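## Task

Turn the mixer tap to lukewarm at full flow. The lever must point straight out above the spout and be raised as high as it goes. It only counts if the lever stays there by itself once the robot lets go.

## Robot and tools

Robot: two FANUC CRX arms, named left_arm and right_arm, each with a Robotiq 140 mm two-finger gripper. The names are labels only and do not match the sides of any image. Both arms report poses in one shared scene frame. Its origin is on the table top midway between the arms. +x points out over the table, +z points up, and left_arm sits on the +y side. Base origins are left_arm (+0.001, +0.318, 0) m and right_arm (+0.058, -0.395, 0) m, each yawed slightly about z (quat_wxyz about (+0.999, 0, 0, -0.047) and (+0.999, 0, 0, -0.049)).

Gripper geometry: the fingers point along the gripper's +z axis and close along its y axis. end_effector_position is the spot between the pads when closed. Fingertips reach about 33 mm past that point when closed and about 9 mm when fully open. Closing pushes the tips roughly 24 mm further out, so keep that much clearance from surfaces. Reported hand positions can be off, more so at long reach.

Tool execute_actions takes "actions", a list holding at most one item, plus an optional "pictures" boolean (images come by default). An empty list changes nothing and just returns the state. An item with only "steps" (up to 300) is a wait that sends no command. An item with "rows" (1 to 15 rows) and "steps" (1 to 15, default 15) is a motion. Each step lasts 1/30 s and uses one row; if there are fewer rows than steps, the last row repeats. A refused call moves nothing.

Each row is a single list of 18 numbers, all in [-1, 1], covering both arms even if only one moves. Order: left_arm waist, shoulder, elbow, forearm roll, wrist pitch, wrist roll, then left gripper position, force_limit, speed; then the same nine for right_arm. The six joint entries are offsets, not poses. They are measured from the joint angles in the most recent result that lists them; before any such result in a scene, or for later calls in the same reply, they count from where the arm is when the action begins. They are not relative to the previous row. Scaling: 1.0 equals 1.983 rad for waist and shoulder, 2.38 rad for elbow, 2.975 rad for forearm roll, wrist pitch and wrist roll. Joint ranges in rad: waist -3.491 to 3.491, shoulder -3.140 to 3.140, elbow -1.187 to 4.328, forearm roll -3.316 to 3.316, wrist pitch -3.140 to 3.140, wrist roll -3.927 to 3.927. A target more than 0.010 rad beyond a range end is refused; targets past the real end (which may differ by 0.010 rad) are clipped, and the result then prints "joint sent to its limit". Absence of that line proves nothing.

All-zero joint entries are not a hold: they pull the arm back to the reference angles. To leave a gripper alone, repeat its previous three numbers, since 0 is a real command.

Gripper numbers are absolute settings, not offsets. position: +1 fully open (140 mm), about -0.8 pads touching, -1 closes until blocked. force_limit: about 14 N at -1, 60 N at 0, 107 N at +1. speed: about 30, 140 and 250 mm/s at -1, 0, +1. To grip, send -1 and look for object_status 2. object_status codes: 0 moving, 1 blocked while opening, 2 blocked while closing, 3 reached target or pads met. To squeeze harder while at 2, raise force_limit and change position slightly (e.g. -1 to -0.98). position_measured is in counts, 3 open to 230 closed, nonlinear.

Motion limits: joint targets move at most 2.62 rad/s (waist, shoulder), 3.14 (elbow), 3.93 (wrist joints), ramping up over 0.5 s, with all joints of an arm synchronised. Targets are capped at a lead over measured angles (0.805, 0.966, 1.21 rad by joint group), and scaled back if they would move the gripper over 70 mm from where it is. After an action, arms keep heading for the last row until they settle or a step is HELD.

Result lines: the state line gives each arm's end_effector_position (m) and end_effector_quat_wxyz; Joint positions and Joint velocities list each arm's six joints (rad, rad/s). HELD marks steps where the row was partly not sent. "joint command not followed" means a clearance check altered joint targets. MOTOR HOT warns of heating; OVER-TEMPERATURE FAULT means brakes were applied until cooled.

Faults: contact torque at a joint's load limit (142 N m for waist, shoulder, elbow; 35.6 for wrist joints) or an outside force of 150 N on an arm stops that arm for 10 s and drops the rest of the call. Avoid arm-to-arm contact, hard shoves on the tap, slams and drops; lever the handle gently and release it so it holds position on its own.

zoom_image: "camera" is one of cam_high, cam_low, cam_left_wrist, cam_right_wrist; "region" is [x0, y0, x1, y1] in image pixels from the top-left, up to 504 by 504. All images are 504x504; cam_high and cam_low are pinhole with distortion, the wrist cameras are fisheye.

read_manual returns licence text only. finished_scene takes "scene", the current scene's number, ends it irreversibly, reports success and gives the next task. Finish only after the lever is set and released.

Each tool is called after "Call:" by a JSON object that holds its "method" and its "body", one argument or row to a line.

## Session

Call:
{"method": "execute_actions", "body": {
  "actions": []
}}

Scene clock: 0.00 s of 6000.00 s.
left_arm: end_effector_position=(+0.4107, -0.5000, +0.2794) position_measured=3 object_status=3 end_effector_quat_wxyz=(-0.113, -0.345, +0.871, -0.331) | right_arm: end_effector_position=(+0.3077, -0.6782, +0.1843) position_measured=3 object_status=3 end_effector_quat_wxyz=(+0.633, -0.572, -0.453, -0.258)
Joint positions: left_arm=[-0.719  0.709  0.68   0.524 -1.025 -0.161] | right_arm=[-0.834  0.936  0.619 -0.778 -2.623 -2.818]
Joint velocities: left_arm=[-0.    -0.001  0.001 -0.    -0.    -0.   ] | right_arm=[-0.001  0.    -0.     0.    -0.001  0.002]

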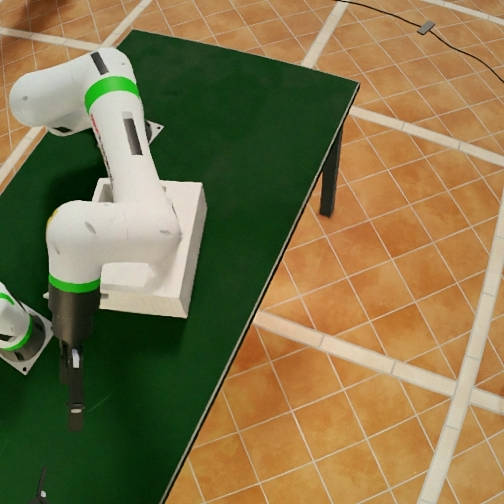

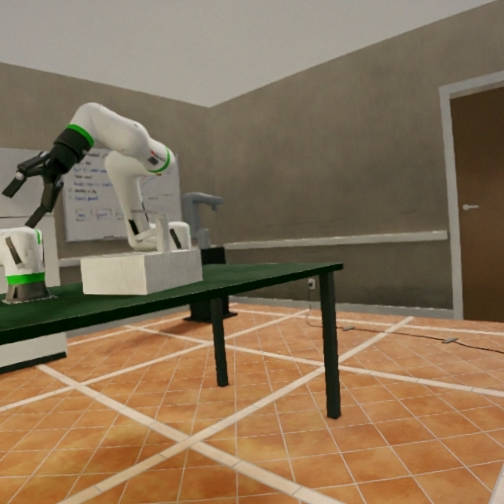

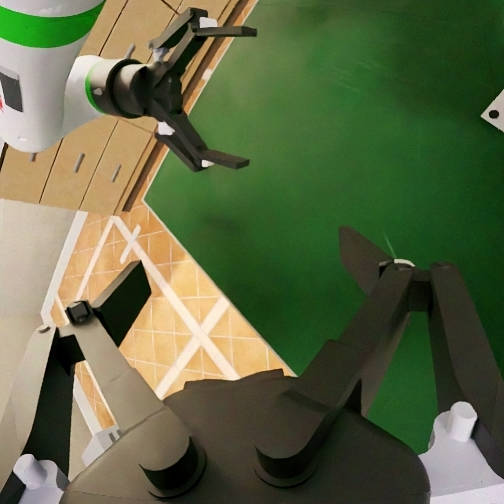

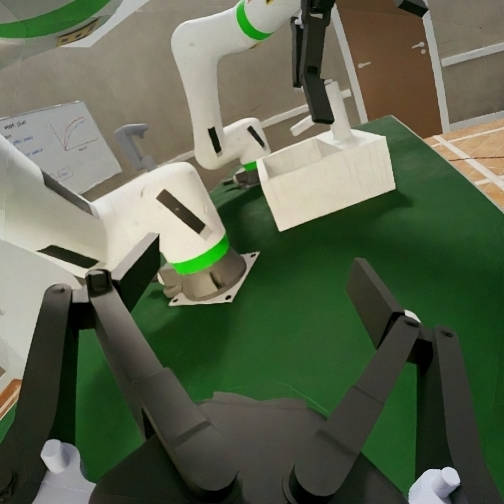

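Call:
{"method": "execute_actions", "body": {
  "actions": [
    {"rows":[[0.1,-0.307,0,0,0,0,1,0,0,0,0,0,0,0,0,1,0,0]]}
  ],
  "pictures": false
}}

Call:
{"method": "execute_actions", "body": {
  "actions": [
    {"steps":30}
  ],
  "pictures": false
}}

Call:
{"method": "execute_actions", "body": {
  "actions": [
    {"rows":[[0.06,0,-0.075,-0.176,-0.318,0.054,1,0,0,0,0,0,0,0,0,1,0,0]]}
  ],
  "pictures": false
}}

Call:
{"method": "execute_actions", "body": {
  "actions": [
    {"steps":40}
  ]
}}

Scene clock: 12.83 s of 6000.00 s.
left_arm: end_effector_position=(+0.4372, -0.4413, +0.4665) position_measured=3 object_status=3 end_effector_quat_wxyz=(-0.060, -0.339, +0.836, -0.426) | right_arm: end_effector_position=(+0.3077, -0.6782, +0.1843) position_measured=3 object_status=3 end_effector_quat_wxyz=(+0.633, -0.572, -0.453, -0.258)
Joint positions: left_arm=[-0.648  0.491  0.68   0.524 -1.025 -0.161] | right_arm=[-0.834  0.936  0.619 -0.778 -2.623 -2.818]
Joint velocities: left_arm=[ 0.164 -0.501  0.001  0.001 -0.    -0.   ] | right_arm=[-0.    -0.     0.    -0.    -0.     0.001]
Steps of this call (steps 1 to 90: nothing new was sent; then 9.33 s passed at rest; steps 91 to 105: all 15 steps of this action). Readings (joint positions | what the end effector reports):
91: left_arm=[-0.719 0.709 0.680 0.524 -1.025 -0.161] | right_arm=[-0.834 0.936 0.619 -0.778 -2.623 -2.818] | left_arm position_measured=3 object_status=3 | right_arm position_measured=3 object_status=3
92: left_arm=[-0.718 0.705 0.679 0.524 -1.025 -0.161] | right_arm=[-0.834 0.936 0.619 -0.778 -2.623 -2.818] | left_arm position_measured=3 object_status=3 | right_arm position_measured=3 object_status=3
94: left_arm=[-0.710 0.680 0.679 0.524 -1.025 -0.161] | right_arm=[-0.834 0.936 0.619 -0.778 -2.623 -2.818] | left_arm position_measured=3 object_status=3 | right_arm position_measured=3 object_status=3
98: left_arm=[-0.687 0.609 0.680 0.524 -1.025 -0.161] | right_arm=[-0.834 0.936 0.619 -0.778 -2.623 -2.818] | left_arm position_measured=3 object_status=3 | right_arm position_measured=3 object_status=3
105: the state above

Scene clock: 13.83 s of 6000.00 s.
left_arm: end_effector_position=(+0.3912, -0.2815, +0.7633) position_measured=3 object_status=3 end_effector_quat_wxyz=(+0.053, -0.313, +0.755, -0.574) | right_arm: end_effector_position=(+0.3077, -0.6782, +0.1843) position_measured=3 object_status=3 end_effector_quat_wxyz=(+0.633, -0.572, -0.453, -0.258)
Joint positions: left_arm=[-0.521  0.101  0.68   0.524 -1.025 -0.161] | right_arm=[-0.834  0.936  0.619 -0.778 -2.623 -2.818]
Joint velocities: left_arm=[-0.    -0.003 -0.    -0.    -0.     0.001] | right_arm=[ 0.    -0.001 -0.    -0.     0.     0.002]
Steps of this call (steps 1 to 30: the robot went on to your last target). Readings (joint positions | what the end effector reports):
1: left_arm=[-0.643 0.474 0.680 0.524 -1.025 -0.161] | right_arm=[-0.834 0.936 0.619 -0.778 -2.623 -2.818] | left_arm position_measured=3 object_status=3 | right_arm position_measured=3 object_status=3
2: left_arm=[-0.637 0.457 0.680 0.524 -1.025 -0.161] | right_arm=[-0.834 0.936 0.619 -0.778 -2.623 -2.818] | left_arm position_measured=3 object_status=3 | right_arm position_measured=3 object_status=3
4: left_arm=[-0.626 0.423 0.680 0.524 -1.025 -0.161] | right_arm=[-0.834 0.936 0.619 -0.778 -2.623 -2.818] | left_arm position_measured=3 object_status=3 | right_arm position_measured=3 object_status=3
8: left_arm=[-0.604 0.355 0.680 0.524 -1.025 -0.161] | right_arm=[-0.834 0.936 0.619 -0.778 -2.623 -2.818] | left_arm position_measured=3 object_status=3 | right_arm position_measured=3 object_status=3
30: the state above

Scene clock: 14.33 s of 6000.00 s.
left_arm: end_effector_position=(+0.3927, -0.2109, +0.5813) position_measured=3 object_status=3 end_effector_quat_wxyz=(+0.040, -0.381, +0.846, -0.370) | right_arm: end_effector_position=(+0.3077, -0.6782, +0.1843) position_measured=3 object_status=3 end_effector_quat_wxyz=(+0.633, -0.572, -0.453, -0.258)
Joint positions: left_arm=[-0.475  0.1    0.611  0.324 -1.387 -0.1  ] | right_arm=[-0.834  0.936  0.619 -0.778 -2.623 -2.818]
Joint velocities: left_arm=[ 0.108  0.    -0.161 -0.469 -0.848  0.144] | right_arm=[ 0.001 -0.     0.     0.    -0.    -0.001]
Steps of this call (steps 1 to 15: all 15 steps of this action). Readings (joint positions | what the end effector reports):
1: left_arm=[-0.521 0.100 0.680 0.524 -1.025 -0.161] | right_arm=[-0.834 0.936 0.619 -0.778 -2.623 -2.818] | left_arm position_measured=3 object_status=3 | right_arm position_measured=3 object_status=3
2: left_arm=[-0.520 0.100 0.679 0.521 -1.031 -0.160] | right_arm=[-0.834 0.936 0.619 -0.778 -2.623 -2.818] | left_arm position_measured=3 object_status=3 | right_arm position_measured=3 object_status=3
4: left_arm=[-0.515 0.100 0.671 0.500 -1.069 -0.153] | right_arm=[-0.834 0.936 0.619 -0.778 -2.623 -2.818] | left_arm position_measured=3 object_status=3 | right_arm position_measured=3 object_status=3
8: left_arm=[-0.500 0.100 0.649 0.434 -1.187 -0.133] | right_arm=[-0.834 0.936 0.619 -0.778 -2.623 -2.818] | left_arm position_measured=3 object_status=3 | right_arm position_measured=3 object_status=3
15: the state above

Scene clock: 15.67 s of 6000.00 s.
left_arm: end_effector_position=(+0.3235, -0.0042, +0.4041) position_measured=3 object_status=3 end_effector_quat_wxyz=(-0.000, -0.512, +0.859, -0.000) | right_arm: end_effector_position=(+0.3077, -0.6782, +0.1843) position_measured=3 object_status=3 end_effector_quat_wxyz=(+0.633, -0.572, -0.453, -0.258)
Joint positions: left_arm=[-0.402  0.101  0.501  0.001 -1.971 -0.   ] | right_arm=[-0.834  0.936  0.619 -0.778 -2.623 -2.818]
Joint velocities: left_arm=[-0.001  0.001  0.     0.     0.     0.   ] | right_arm=[ 0.     0.001  0.    -0.     0.     0.   ]
Steps of this call (steps 1 to 40: the robot went on to your last target). Readings (joint positions | what the end effector reports):
1: left_arm=[-0.472 0.100 0.606 0.308 -1.416 -0.095] | right_arm=[-0.834 0.936 0.619 -0.778 -2.623 -2.818] | left_arm position_measured=3 object_status=3 | right_arm position_measured=3 object_status=3
2: left_arm=[-0.468 0.100 0.600 0.292 -1.445 -0.090] | right_arm=[-0.834 0.936 0.619 -0.778 -2.623 -2.818] | left_arm position_measured=3 object_status=3 | right_arm position_measured=3 object_status=3
4: left_arm=[-0.461 0.100 0.589 0.259 -1.503 -0.080] | right_arm=[-0.834 0.936 0.619 -0.778 -2.623 -2.818] | left_arm position_measured=3 object_status=3 | right_arm position_measured=3 object_status=3
8: left_arm=[-0.446 0.100 0.567 0.193 -1.623 -0.059] | right_arm=[-0.834 0.936 0.619 -0.778 -2.623 -2.818] | left_arm position_measured=3 object_status=3 | right_arm position_measured=3 object_status=3
40: the state above

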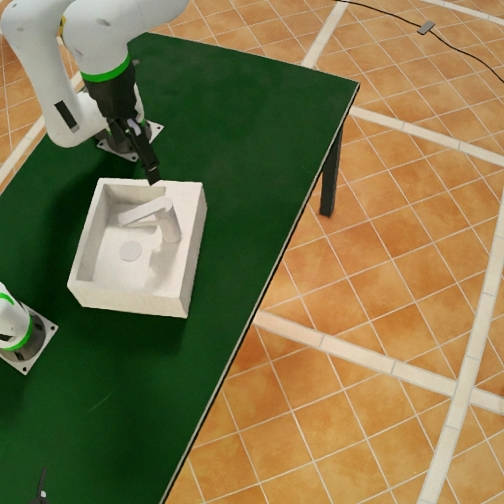

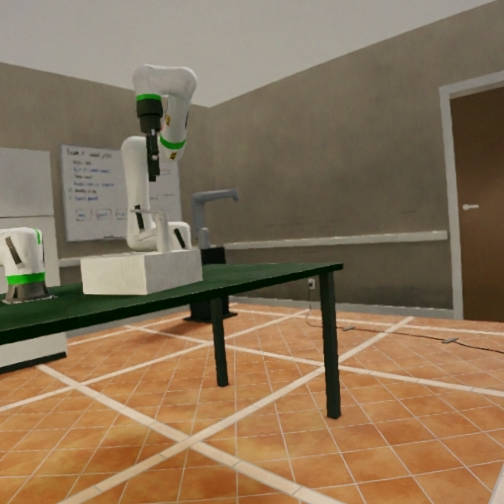

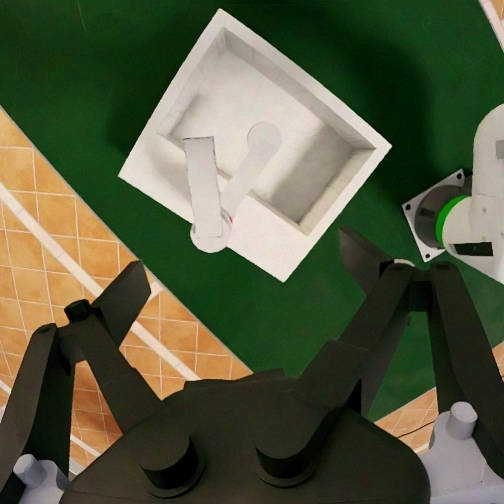

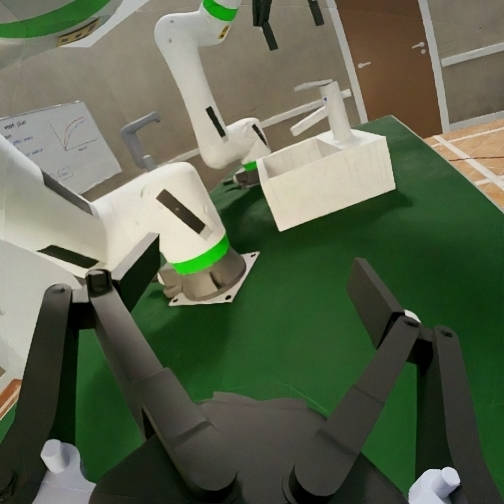

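Call:
{"method": "execute_actions", "body": {
  "actions": [
    {"rows":[[-0.0575,0.031,-0.0765,0,0.0817,0.024,0.2,-0.5,0,0,0,0,0,0,0,1,0,0]]}
  ],
  "pictures": false
}}

Call:
{"method": "execute_actions", "body": {
  "actions": [
    {"steps":12}
  ]
}}

Scene clock: 48.60 s of 6000.00 s.
left_arm: end_effector_position=(+0.3288, -0.0693, +0.3008) position_measured=103 object_status=0 end_effector_quat_wxyz=(-0.000, -0.494, +0.870, -0.000) | right_arm: end_effector_position=(+0.3077, -0.6782, +0.1843) position_measured=3 object_status=3 end_effector_quat_wxyz=(+0.633, -0.572, -0.453, -0.258)
Joint positions: left_arm=[-0.515  0.162  0.32   0.001 -1.728  0.071] | right_arm=[-0.834  0.936  0.619 -0.778 -2.623 -2.818]
Joint velocities: left_arm=[-0.004  0.002 -0.01  -0.001  0.012  0.003] | right_arm=[ 0.     0.    -0.    -0.    -0.    -0.001]
Steps of this call (steps 1 to 15: the robot went on to your last target; steps 16 to 90: nothing new was sent; then 29.43 s passed at rest; steps 91 to 105: all 15 steps of this action). Readings (joint positions | what the end effector reports):
91: left_arm=[-0.402 0.101 0.501 0.001 -1.971 -0.000] | right_arm=[-0.834 0.936 0.619 -0.778 -2.623 -2.818] | left_arm position_measured=3 object_status=0 | right_arm position_measured=3 object_status=3
92: left_arm=[-0.404 0.102 0.496 0.001 -1.965 0.002] | right_arm=[-0.834 0.936 0.619 -0.778 -2.623 -2.818] | left_arm position_measured=8 object_status=0 | right_arm position_measured=3 object_status=3
94: left_arm=[-0.422 0.111 0.468 0.001 -1.927 0.013] | right_arm=[-0.834 0.936 0.619 -0.778 -2.623 -2.818] | left_arm position_measured=23 object_status=0 | right_arm position_measured=3 object_status=3
98: left_arm=[-0.478 0.142 0.378 0.001 -1.807 0.048] | right_arm=[-0.834 0.936 0.619 -0.778 -2.623 -2.818] | left_arm position_measured=53 object_status=0 | right_arm position_measured=3 object_status=3
105: the state above

Scene clock: 49.00 s of 6000.00 s.
left_arm: end_effector_position=(+0.3287, -0.0695, +0.3004) position_measured=104 object_status=3 end_effector_quat_wxyz=(-0.000, -0.494, +0.870, -0.000) | right_arm: end_effector_position=(+0.3077, -0.6782, +0.1843) position_measured=3 object_status=3 end_effector_quat_wxyz=(+0.633, -0.572, -0.453, -0.258)
Joint positions: left_arm=[-0.516  0.162  0.319  0.001 -1.728  0.071] | right_arm=[-0.834  0.936  0.619 -0.778 -2.623 -2.818]
Joint velocities: left_arm=[ 0.001  0.001 -0.001 -0.    -0.    -0.   ] | right_arm=[ 0.    -0.003  0.     0.     0.     0.   ]
Steps of this call (steps 1 to 12: the robot went on to your last target). Readings (joint positions | what the end effector reports):
1: left_arm=[-0.516 0.162 0.319 0.001 -1.728 0.071] | right_arm=[-0.834 0.936 0.619 -0.778 -2.623 -2.818] | left_arm position_measured=104 object_status=0 | right_arm position_measured=3 object_status=3
2: left_arm=[-0.516 0.162 0.319 0.001 -1.728 0.071] | right_arm=[-0.834 0.936 0.619 -0.778 -2.623 -2.818] | left_arm position_measured=104 object_status=0 | right_arm position_measured=3 object_status=3
4: left_arm=[-0.516 0.162 0.319 0.001 -1.728 0.071] | right_arm=[-0.834 0.936 0.619 -0.778 -2.623 -2.818] | left_arm position_measured=104 object_status=0 | right_arm position_measured=3 object_status=3
8: left_arm=[-0.516 0.162 0.319 0.001 -1.728 0.071] | right_arm=[-0.834 0.936 0.619 -0.778 -2.623 -2.818] | left_arm position_measured=104 object_status=3 | right_arm position_measured=3 object_status=3
12: the state above

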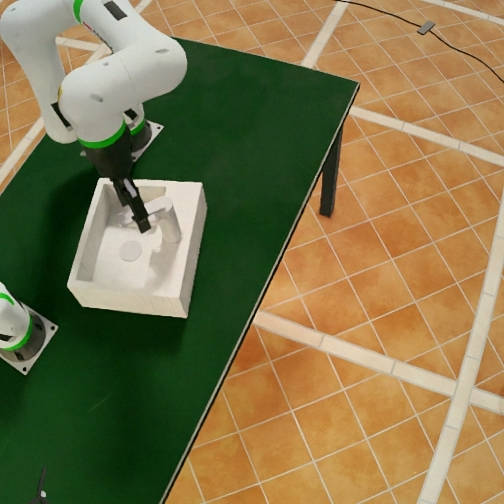

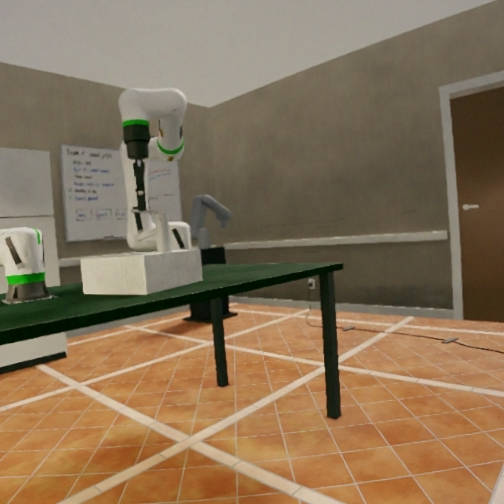

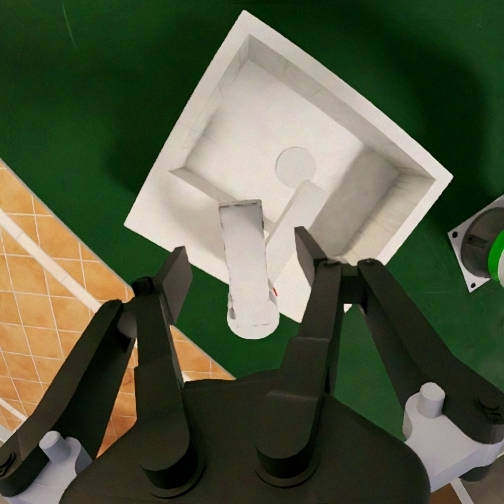

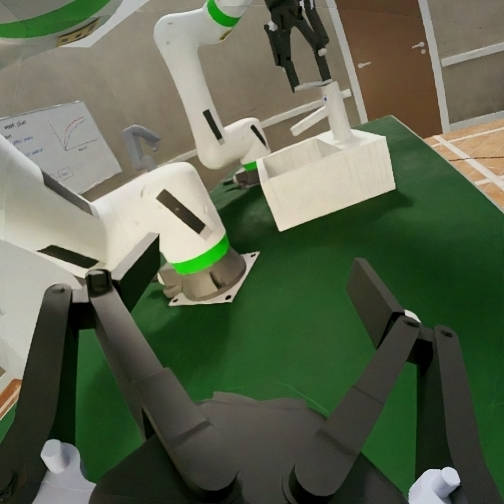

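Call:
{"method": "execute_actions", "body": {
  "actions": [
    {"rows":[[0,-0.007,-0.0475,0,0.033,0,0.2,-0.5,0,0,0,0,0,0,0,1,0,0]]}
  ],
  "pictures": false
}}

Call:
{"method": "execute_actions", "body": {
  "actions": [
    {"rows":[[0,0,0,0,0,0,-1,-1,0,0,0,0,0,0,0,1,0,0]]}
  ]
}}

Scene clock: 57.47 s of 6000.00 s.
left_arm: end_effector_position=(+0.3275, -0.0687, +0.2590) position_measured=104 object_status=3 end_effector_quat_wxyz=(-0.000, -0.494, +0.870, +0.000) | right_arm: end_effector_position=(+0.3077, -0.6782, +0.1843) position_measured=3 object_status=3 end_effector_quat_wxyz=(+0.633, -0.572, -0.453, -0.258)
Joint positions: left_arm=[-0.516  0.148  0.206  0.001 -1.629  0.071] | right_arm=[-0.834  0.936  0.619 -0.778 -2.623 -2.818]
Joint velocities: left_arm=[ 0.    -0.    -0.001 -0.001  0.001 -0.   ] | right_arm=[-0.001 -0.    -0.    -0.    -0.    -0.   ]
Steps of this call (steps 1 to 15: the robot went on to your last target; steps 16 to 90: nothing new was sent; then 4.97 s passed at rest; steps 91 to 105: all 15 steps of this action). Readings (joint positions | what the end effector reports):
91: left_arm=[-0.516 0.162 0.319 0.001 -1.727 0.071] | right_arm=[-0.834 0.936 0.619 -0.778 -2.623 -2.818] | left_arm position_measured=104 object_status=3 | right_arm position_measured=3 object_status=3
92: left_arm=[-0.516 0.162 0.314 0.001 -1.723 0.071] | right_arm=[-0.834 0.936 0.619 -0.778 -2.623 -2.818] | left_arm position_measured=104 object_status=3 | right_arm position_measured=3 object_status=3
94: left_arm=[-0.516 0.158 0.284 0.001 -1.697 0.071] | right_arm=[-0.834 0.936 0.619 -0.778 -2.623 -2.818] | left_arm position_measured=104 object_status=3 | right_arm position_measured=3 object_status=3
98: left_arm=[-0.516 0.149 0.212 0.001 -1.635 0.071] | right_arm=[-0.834 0.936 0.619 -0.778 -2.623 -2.818] | left_arm position_measured=104 object_status=3 | right_arm position_measured=3 object_status=3
105: the state above

Scene clock: 57.97 s of 6000.00 s.
left_arm: end_effector_position=(+0.3275, -0.0687, +0.2590) position_measured=184 object_status=0 end_effector_quat_wxyz=(-0.000, -0.494, +0.870, +0.000) | right_arm: end_effector_position=(+0.3077, -0.6782, +0.1843) position_measured=3 object_status=3 end_effector_quat_wxyz=(+0.633, -0.572, -0.453, -0.258)
Joint positions: left_arm=[-0.516  0.148  0.206  0.001 -1.629  0.071] | right_arm=[-0.834  0.936  0.619 -0.778 -2.623 -2.818]
Joint velocities: left_arm=[ 0.    -0.     0.001  0.     0.     0.   ] | right_arm=[-0.    -0.001 -0.    -0.    -0.     0.   ]
Steps of this call (steps 1 to 15: all 15 steps of this action). Readings (joint positions | what the end effector reports):
1: left_arm=[-0.516 0.148 0.206 0.001 -1.629 0.071] | right_arm=[-0.834 0.936 0.619 -0.778 -2.623 -2.818] | left_arm position_measured=104 object_status=0 | right_arm position_measured=3 object_status=3
2: left_arm=[-0.516 0.148 0.206 0.001 -1.629 0.071] | right_arm=[-0.834 0.936 0.619 -0.778 -2.623 -2.818] | left_arm position_measured=108 object_status=0 | right_arm position_measured=3 object_status=3
4: left_arm=[-0.516 0.148 0.206 0.001 -1.629 0.071] | right_arm=[-0.834 0.936 0.619 -0.778 -2.623 -2.818] | left_arm position_measured=124 object_status=0 | right_arm position_measured=3 object_status=3
8: left_arm=[-0.516 0.148 0.206 0.001 -1.629 0.071] | right_arm=[-0.834 0.936 0.619 -0.778 -2.623 -2.818] | left_arm position_measured=154 object_status=0 | right_arm position_measured=3 object_status=3
15: the state above

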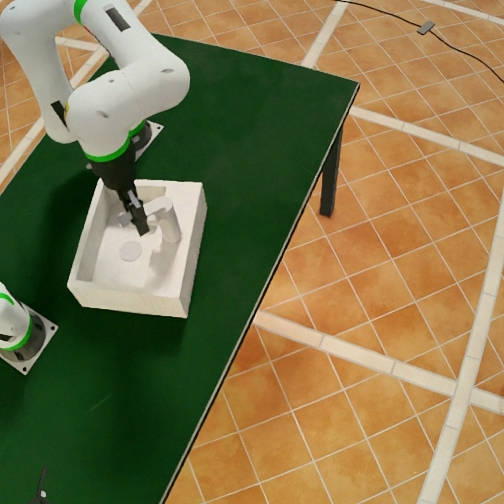

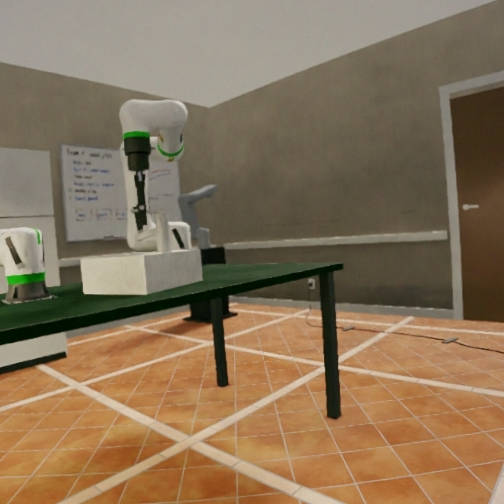

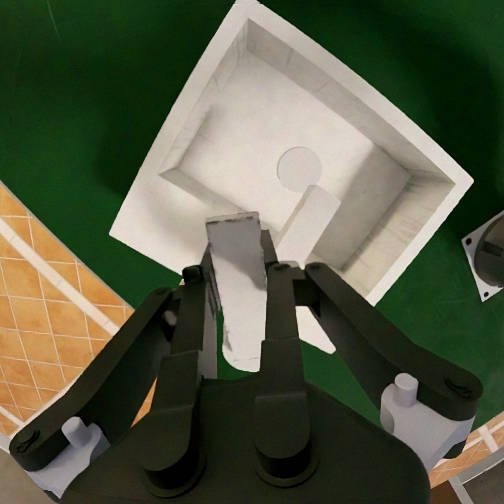

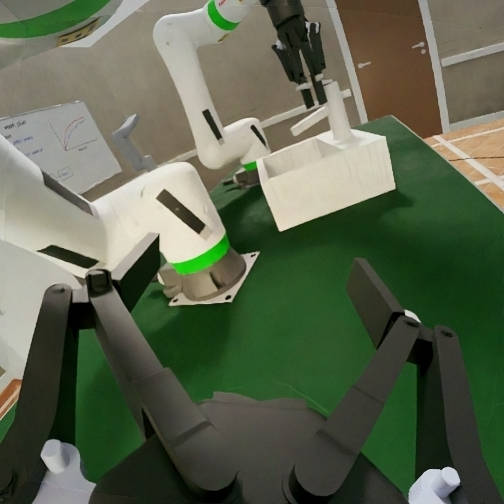

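Call:
{"method": "execute_actions", "body": {
  "actions": [
    {"rows":[[0.0207,-0.079,-0.070,0,0.0034,-0.26,-1,-1,0,0,0,0,0,0,0,1,0,0]]}
  ],
  "pictures": false
}}

Call:
{"method": "execute_actions", "body": {
  "actions": [
    {"steps":15}
  ]
}}

Scene clock: 66.03 s of 6000.00 s.
left_arm: end_effector_position=(+0.2957, -0.0262, +0.2594) position_measured=184 object_status=2 end_effector_quat_wxyz=(+0.001, -0.195, +0.981, -0.000) | right_arm: end_effector_position=(+0.3077, -0.6782, +0.1843) position_measured=3 object_status=3 end_effector_quat_wxyz=(+0.633, -0.572, -0.453, -0.258)
Joint positions: left_arm=[-0.479  0.011  0.061 -0.001 -1.619 -0.605] | right_arm=[-0.834  0.936  0.619 -0.778 -2.623 -2.818]
Joint velocities: left_arm=[ 0.065 -0.241 -0.261  0.     0.001 -1.205] | right_arm=[-0.    -0.001  0.    -0.    -0.     0.   ]
Steps of this call (steps 1 to 15: the robot went on to your last target; steps 16 to 90: nothing new was sent; then 4.57 s passed at rest; steps 91 to 105: all 15 steps of this action). Readings (joint positions | what the end effector reports):
91: left_arm=[-0.516 0.148 0.206 0.001 -1.629 0.071] | right_arm=[-0.834 0.936 0.619 -0.778 -2.623 -2.818] | left_arm position_measured=184 object_status=2 | right_arm position_measured=3 object_status=3
92: left_arm=[-0.516 0.147 0.205 0.001 -1.629 0.066] | right_arm=[-0.834 0.936 0.619 -0.778 -2.623 -2.818] | left_arm position_measured=184 object_status=2 | right_arm position_measured=3 object_status=3
94: left_arm=[-0.514 0.140 0.197 0.001 -1.629 0.027] | right_arm=[-0.834 0.936 0.619 -0.778 -2.623 -2.818] | left_arm position_measured=184 object_status=2 | right_arm position_measured=3 object_status=3
98: left_arm=[-0.504 0.103 0.158 0.001 -1.627 -0.153] | right_arm=[-0.834 0.936 0.619 -0.778 -2.623 -2.818] | left_arm position_measured=184 object_status=2 | right_arm position_measured=3 object_status=3
105: the state above

Scene clock: 76.53 s of 6000.00 s.
left_arm: end_effector_position=(+0.2909, -0.0212, +0.2591) position_measured=184 object_status=2 end_effector_quat_wxyz=(+0.001, -0.150, +0.989, -0.001) | right_arm: end_effector_position=(+0.3077, -0.6782, +0.1843) position_measured=3 object_status=3 end_effector_quat_wxyz=(+0.633, -0.572, -0.453, -0.258)
Joint positions: left_arm=[-0.475 -0.008  0.04  -0.    -1.616 -0.702] | right_arm=[-0.834  0.936  0.619 -0.778 -2.623 -2.818]
Joint velocities: left_arm=[-0.002 -0.001  0.001  0.    -0.    -0.   ] | right_arm=[-0.     0.     0.    -0.     0.     0.001]
TORQUE FAULT: the external load on joint 5 (wrist pitch) of the left arm reached its load limit, and that arm stopped for 10 seconds. A torque fault stops only its own arm. That arm's remaining commands of this call were not run. That arm holds where it stopped, with its grip as last carried out, and accepts commands again: back off and push less far. That arm stops again, at the same cost, whenever a joint's load reaches its limit.
The stop of the left arm began at step 15 of this call (marked STOPPED below). From that step on that arm followed nothing that you had sent. Nothing is kept back now, and the robot has no last target.
Steps of this call (steps 1 to 15: the robot went on to your last target; steps 16 to 315: the stop continued). Readings (joint positions | what the end effector reports):
1: left_arm=[-0.477 0.004 0.053 -0.001 -1.619 -0.642] | right_arm=[-0.834 0.936 0.619 -0.778 -2.623 -2.818] | left_arm position_measured=184 object_status=2 | right_arm position_measured=3 object_status=3
2: left_arm=[-0.476 -0.002 0.047 0.000 -1.619 -0.669] | right_arm=[-0.834 0.936 0.619 -0.778 -2.623 -2.818] | left_arm position_measured=184 object_status=2 | right_arm position_measured=3 object_status=3
4: left_arm=[-0.475 -0.008 0.040 0.001 -1.619 -0.699] | right_arm=[-0.834 0.936 0.619 -0.778 -2.623 -2.818] | left_arm position_measured=184 object_status=2 | right_arm position_measured=3 object_status=3
8: left_arm=[-0.475 -0.008 0.040 0.001 -1.619 -0.702] | right_arm=[-0.834 0.936 0.619 -0.778 -2.623 -2.818] | left_arm position_measured=184 object_status=2 | right_arm position_measured=3 object_status=3
15: left_arm=[-0.475 -0.008 0.040 -0.000 -1.616 -0.702] | right_arm=[-0.834 0.936 0.619 -0.778 -2.623 -2.818] | left_arm position_measured=184 object_status=2 | right_arm position_measured=3 object_status=3 STOPPED (the left arm)
315: the state above

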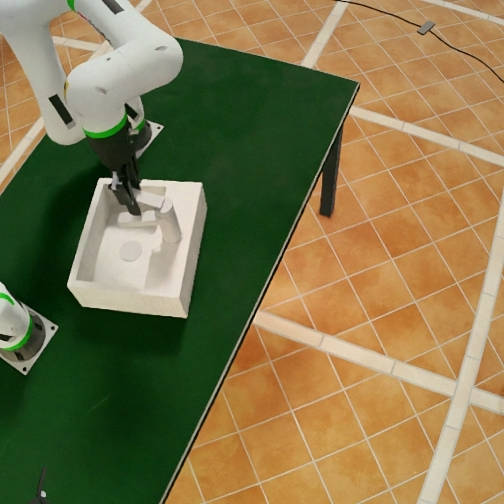

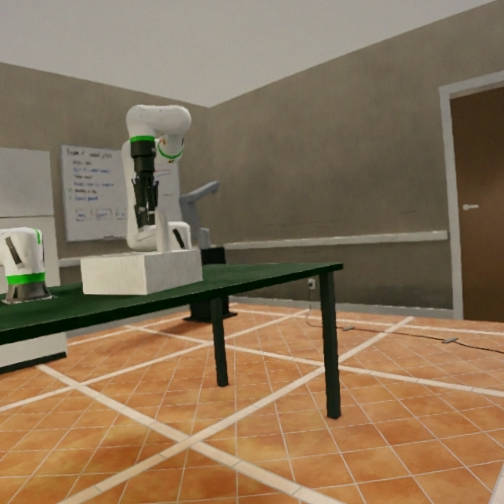

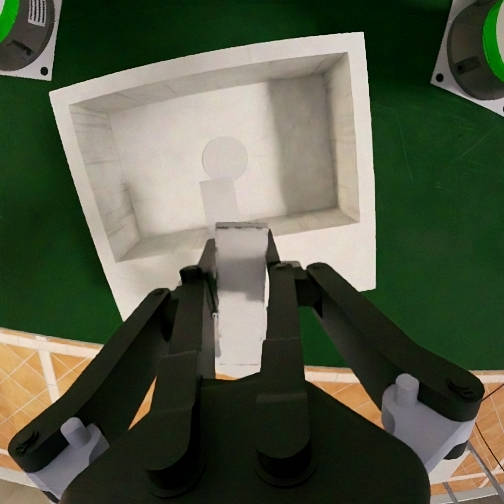

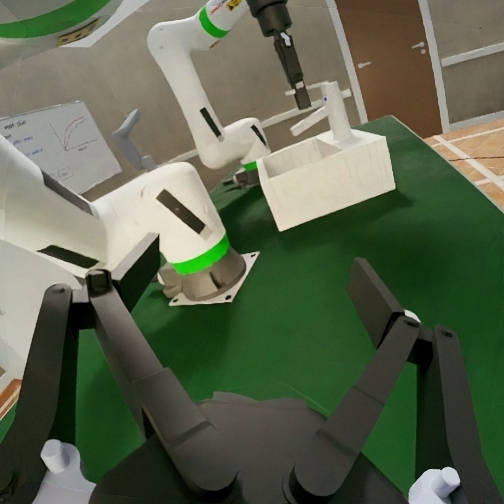

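Call:
{"method": "execute_actions", "body": {
  "actions": [
    {"rows":[[-0.0096,0.0146,0.0122,0,-0.001,0.006,-1,-1,0,0,0,0,0,0,0,1,0,0]]}
  ],
  "pictures": false
}}

Call:
{"method": "execute_actions", "body": {
  "actions": [
    {"rows":[[0,0,0,0,0,0,0,-1,0,0,0,0,0,0,0,1,0,0]]}
  ]
}}

Scene clock: 84.87 s of 6000.00 s.
left_arm: end_effector_position=(+0.2933, -0.0326, +0.2590) position_measured=185 object_status=2 end_effector_quat_wxyz=(+0.000, -0.149, +0.989, -0.000) | right_arm: end_effector_position=(+0.3077, -0.6782, +0.1843) position_measured=3 object_status=3 end_effector_quat_wxyz=(+0.633, -0.572, -0.453, -0.258)
Joint positions: left_arm=[-0.494  0.021  0.069 -0.    -1.619 -0.685] | right_arm=[-0.834  0.936  0.619 -0.778 -2.623 -2.818]
Joint velocities: left_arm=[ 0.    -0.001  0.001  0.     0.    -0.   ] | right_arm=[ 0.     0.    -0.    -0.     0.001  0.   ]
Steps of this call (steps 1 to 90: nothing new was sent; then 4.83 s passed at rest; steps 91 to 105: all 15 steps of this action). Readings (joint positions | what the end effector reports):
91: left_arm=[-0.475 -0.008 0.040 -0.000 -1.616 -0.702] | right_arm=[-0.834 0.936 0.619 -0.778 -2.623 -2.818] | left_arm position_measured=184 object_status=2 | right_arm position_measured=3 object_status=3
92: left_arm=[-0.477 -0.004 0.044 -0.000 -1.617 -0.700] | right_arm=[-0.834 0.936 0.619 -0.778 -2.623 -2.818] | left_arm position_measured=184 object_status=2 | right_arm position_measured=3 object_status=3
94: left_arm=[-0.488 0.012 0.060 0.000 -1.620 -0.690] | right_arm=[-0.834 0.936 0.619 -0.778 -2.623 -2.818] | left_arm position_measured=184 object_status=2 | right_arm position_measured=3 object_status=3
98: left_arm=[-0.493 0.020 0.068 0.000 -1.620 -0.685] | right_arm=[-0.834 0.936 0.619 -0.778 -2.623 -2.818] | left_arm position_measured=184 object_status=2 | right_arm position_measured=3 object_status=3
105: the state above

Scene clock: 85.37 s of 6000.00 s.
left_arm: end_effector_position=(+0.2934, -0.0327, +0.2591) position_measured=129 object_status=3 end_effector_quat_wxyz=(+0.000, -0.149, +0.989, -0.000) | right_arm: end_effector_position=(+0.3077, -0.6782, +0.1843) position_measured=3 object_status=3 end_effector_quat_wxyz=(+0.633, -0.572, -0.453, -0.258)
Joint positions: left_arm=[-0.494  0.021  0.069 -0.    -1.619 -0.684] | right_arm=[-0.834  0.936  0.619 -0.778 -2.623 -2.818]
Joint velocities: left_arm=[ 0.001  0.001  0.001 -0.    -0.001 -0.001] | right_arm=[ 0.001 -0.001  0.    -0.     0.     0.002]
Steps of this call (steps 1 to 15: all 15 steps of this action). Readings (joint positions | what the end effector reports):
1: left_arm=[-0.494 0.021 0.069 -0.000 -1.619 -0.684] | right_arm=[-0.834 0.936 0.619 -0.778 -2.623 -2.818] | left_arm position_measured=185 object_status=0 | right_arm position_measured=3 object_status=3
2: left_arm=[-0.494 0.021 0.069 -0.000 -1.618 -0.684] | right_arm=[-0.834 0.936 0.619 -0.778 -2.623 -2.818] | left_arm position_measured=185 object_status=0 | right_arm position_measured=3 object_status=3
4: left_arm=[-0.494 0.021 0.069 -0.000 -1.618 -0.684] | right_arm=[-0.834 0.936 0.619 -0.778 -2.623 -2.818] | left_arm position_measured=165 object_status=0 | right_arm position_measured=3 object_status=3
8: left_arm=[-0.494 0.021 0.069 -0.000 -1.618 -0.684] | right_arm=[-0.834 0.936 0.619 -0.778 -2.623 -2.818] | left_arm position_measured=135 object_status=0 | right_arm position_measured=3 object_status=3
15: the state above

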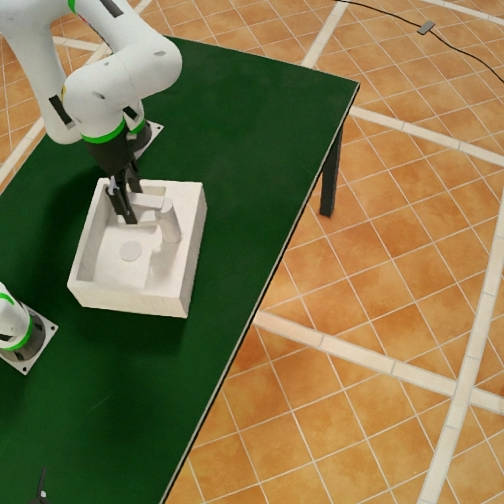

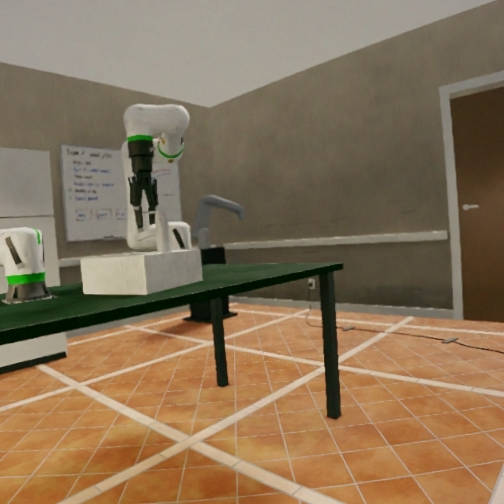

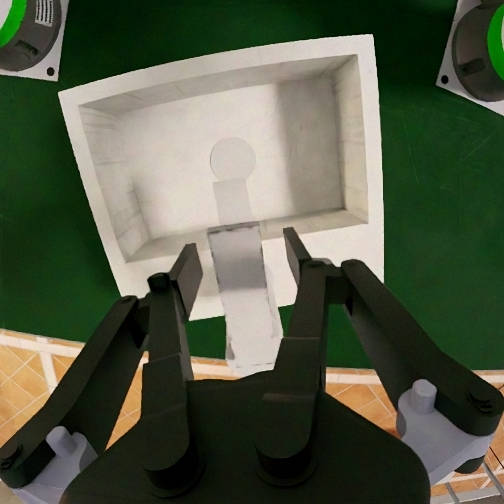

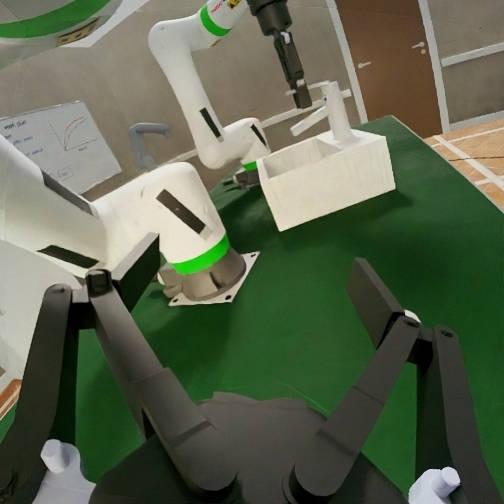

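Call:
{"method": "execute_actions", "body": {
  "actions": [
    {"rows":[[0,0,0,0,0,0,-1,-0.7,0,0,0,0,0,0,0,1,0,0]]}
  ],
  "pictures": false
}}

Call:
{"method": "execute_actions", "body": {
  "actions": [
    {"rows":[[0,0.001,0.008,0,-0.006,0,-1,-0.7,0,0,0,0,0,0,0,1,0,0],[0,0.001,0.008,0,-0.006,0,-1,-0.7,0,0,0,0,0,0,0,1,0,0],[0,0.001,0.008,0,-0.006,0,-1,-0.7,0,0,0,0,0,0,0,1,0,0],[0,0.005,0.042,0,-0.030,0,-1,-0.7,0,0,0,0,0,0,0,1,0,0]]}
  ]
}}

Scene clock: 92.50 s of 6000.00 s.
left_arm: end_effector_position=(+0.2933, -0.0327, +0.2591) position_measured=186 object_status=0 end_effector_quat_wxyz=(+0.000, -0.149, +0.989, -0.000) | right_arm: end_effector_position=(+0.3077, -0.6782, +0.1843) position_measured=3 object_status=3 end_effector_quat_wxyz=(+0.633, -0.572, -0.453, -0.258)
Joint positions: left_arm=[-0.494  0.021  0.069  0.    -1.619 -0.684] | right_arm=[-0.834  0.936  0.619 -0.778 -2.623 -2.818]
Joint velocities: left_arm=[ 0.    -0.001 -0.     0.001 -0.     0.   ] | right_arm=[-0.001  0.001 -0.    -0.     0.001 -0.001]
Steps of this call (steps 1 to 15: the robot went on to your last target; steps 16 to 90: nothing new was sent; then 3.63 s passed at rest; steps 91 to 105: all 15 steps of this action). Readings (joint positions | what the end effector reports):
91: left_arm=[-0.494 0.021 0.069 -0.000 -1.619 -0.684] | right_arm=[-0.834 0.936 0.619 -0.778 -2.623 -2.818] | left_arm position_measured=129 object_status=0 | right_arm position_measured=3 object_status=3
92: left_arm=[-0.494 0.021 0.069 -0.000 -1.619 -0.684] | right_arm=[-0.834 0.936 0.619 -0.778 -2.623 -2.818] | left_arm position_measured=133 object_status=0 | right_arm position_measured=3 object_status=3
94: left_arm=[-0.494 0.021 0.069 -0.000 -1.619 -0.684] | right_arm=[-0.834 0.936 0.619 -0.778 -2.623 -2.818] | left_arm position_measured=148 object_status=0 | right_arm position_measured=3 object_status=3
98: left_arm=[-0.494 0.021 0.069 -0.000 -1.619 -0.684] | right_arm=[-0.834 0.936 0.619 -0.778 -2.623 -2.818] | left_arm position_measured=179 object_status=0 | right_arm position_measured=3 object_status=3
105: the state above

Scene clock: 93.00 s of 6000.00 s.
left_arm: end_effector_position=(+0.2938, -0.0331, +0.2974) position_measured=186 object_status=2 end_effector_quat_wxyz=(+0.000, -0.149, +0.989, -0.000) | right_arm: end_effector_position=(+0.3077, -0.6782, +0.1843) position_measured=3 object_status=3 end_effector_quat_wxyz=(+0.633, -0.572, -0.453, -0.258)
Joint positions: left_arm=[-0.494  0.031  0.168  0.    -1.708 -0.684] | right_arm=[-0.834  0.936  0.619 -0.778 -2.623 -2.818]
Joint velocities: left_arm=[ 0.    -0.001  0.004 -0.    -0.002  0.   ] | right_arm=[ 0.001  0.001  0.    -0.    -0.001  0.002]
Steps of this call (steps 1 to 15: all 15 steps of this action). Readings (joint positions | what the end effector reports):
1: left_arm=[-0.494 0.021 0.069 0.000 -1.619 -0.684] | right_arm=[-0.834 0.936 0.619 -0.778 -2.623 -2.818] | left_arm position_measured=186 object_status=2 | right_arm position_measured=3 object_status=3
2: left_arm=[-0.494 0.021 0.073 0.000 -1.622 -0.684] | right_arm=[-0.834 0.936 0.619 -0.778 -2.623 -2.818] | left_arm position_measured=186 object_status=2 | right_arm position_measured=3 object_status=3
4: left_arm=[-0.494 0.022 0.084 -0.000 -1.632 -0.684] | right_arm=[-0.834 0.936 0.619 -0.778 -2.623 -2.818] | left_arm position_measured=186 object_status=2 | right_arm position_measured=3 object_status=3
8: left_arm=[-0.494 0.028 0.144 -0.000 -1.686 -0.684] | right_arm=[-0.834 0.936 0.619 -0.778 -2.623 -2.818] | left_arm position_measured=186 object_status=2 | right_arm position_measured=3 object_status=3
15: the state above

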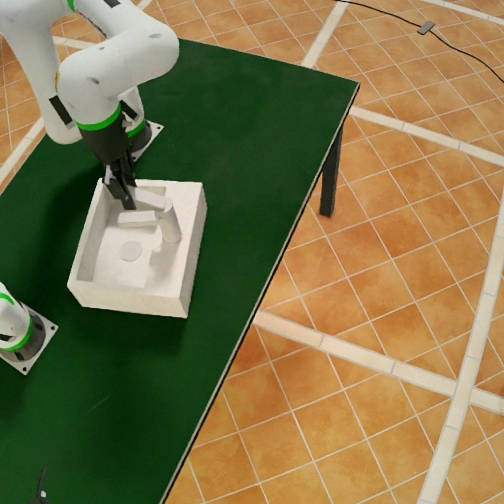

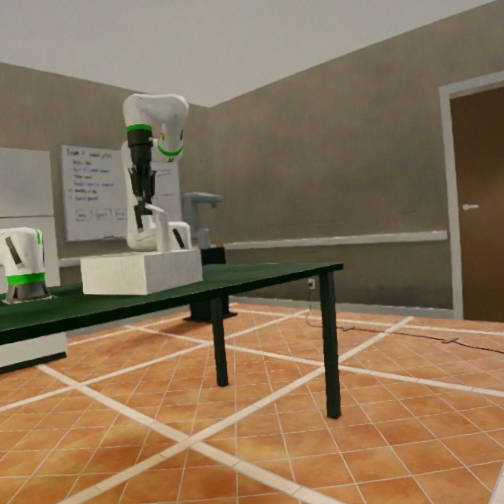

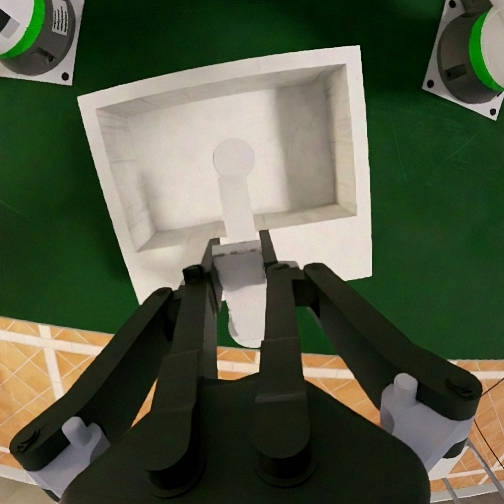

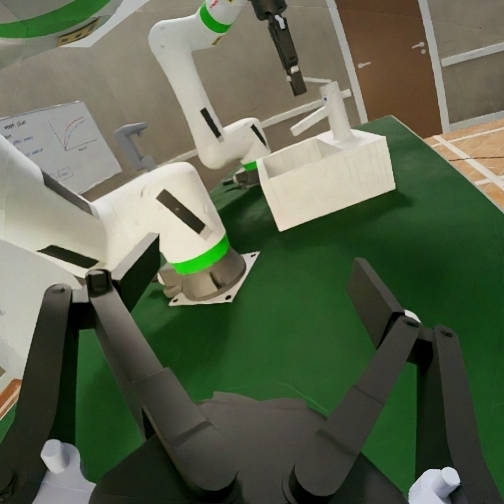

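Call:
{"method": "execute_actions", "body": {
  "actions": [
    {"rows":[[0.0136,0.0106,0.0294,0,-0.0165,-0.009,-1,-0.7,0,0,0,0,0,0,0,1,0,0]]}
  ]
}}

Call:
{"method": "zoom_image", "body": {
  "camera": "cam_low",
  "region": [100,160,220,280]
}}

Scene clock: 98.57 s of 6000.00 s.
left_arm: end_effector_position=(+0.3075, -0.0279, +0.3177) position_measured=186 object_status=2 end_effector_quat_wxyz=(-0.000, -0.149, +0.989, -0.000) | right_arm: end_effector_position=(+0.3077, -0.6782, +0.1843) position_measured=3 object_status=3 end_effector_quat_wxyz=(+0.633, -0.572, -0.453, -0.258)
Joint positions: left_arm=[-0.467  0.052  0.238  0.    -1.757 -0.711] | right_arm=[-0.834  0.936  0.619 -0.778 -2.623 -2.818]
Joint velocities: left_arm=[ 0.001  0.001  0.001  0.001 -0.    -0.   ] | right_arm=[-0.     0.001 -0.    -0.    -0.001  0.001]
Steps of this call (steps 1 to 15: the robot went on to your last target; steps 16 to 90: nothing new was sent; then 2.07 s passed at rest; steps 91 to 105: all 15 steps of this action). Readings (joint positions | what the end effector reports):
91: left_arm=[-0.494 0.031 0.169 0.000 -1.708 -0.685] | right_arm=[-0.834 0.936 0.619 -0.778 -2.623 -2.818] | left_arm position_measured=186 object_status=2 | right_arm position_measured=3 object_status=3
92: left_arm=[-0.492 0.032 0.174 0.000 -1.711 -0.686] | right_arm=[-0.834 0.936 0.619 -0.778 -2.623 -2.818] | left_arm position_measured=186 object_status=2 | right_arm position_measured=3 object_status=3
94: left_arm=[-0.481 0.041 0.203 0.000 -1.732 -0.698] | right_arm=[-0.834 0.936 0.619 -0.778 -2.623 -2.818] | left_arm position_measured=186 object_status=2 | right_arm position_measured=3 object_status=3
98: left_arm=[-0.467 0.051 0.237 0.000 -1.756 -0.711] | right_arm=[-0.834 0.936 0.619 -0.778 -2.623 -2.818] | left_arm position_measured=186 object_status=2 | right_arm position_measured=3 object_status=3
105: the state above

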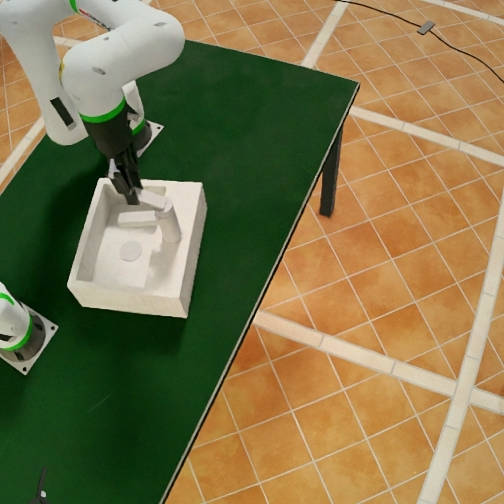

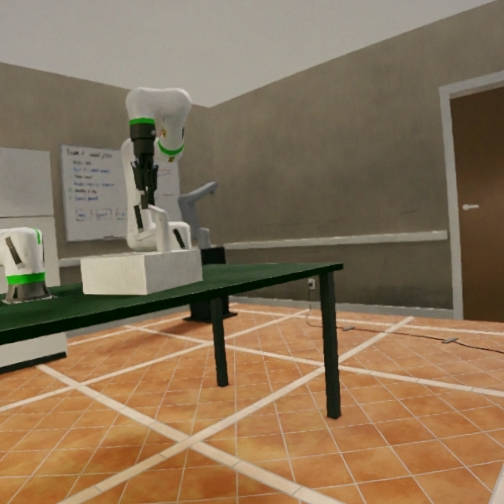

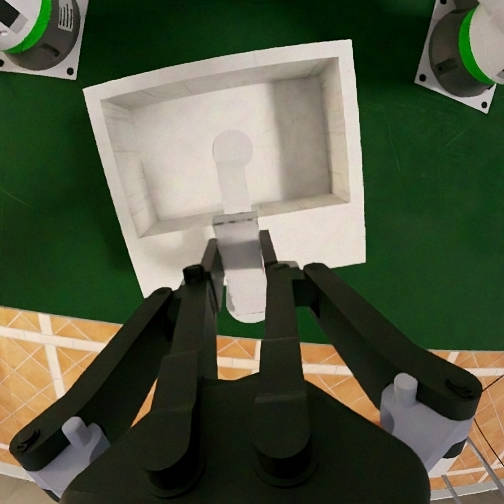

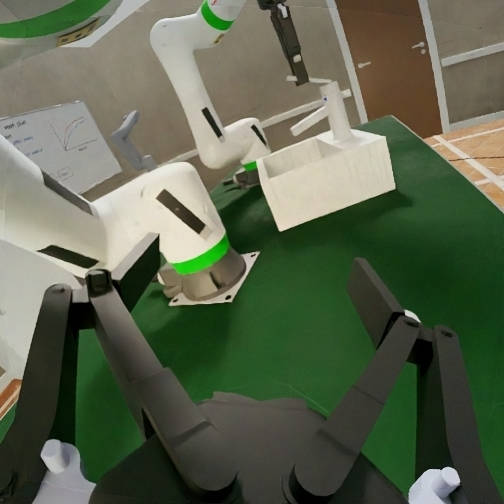

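Region (100, 160, 220, 280) of cam_low's 504x504 image, scaled by 4.200, with more detail than that image has.

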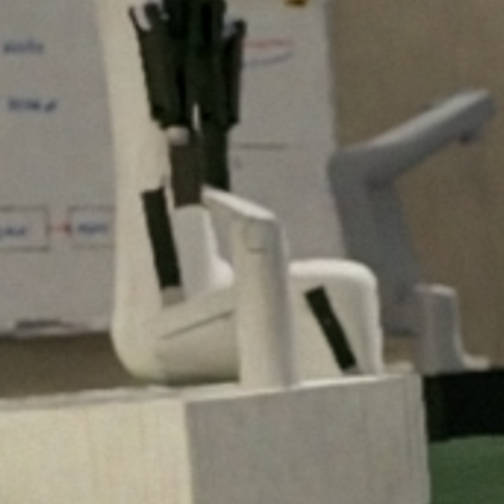

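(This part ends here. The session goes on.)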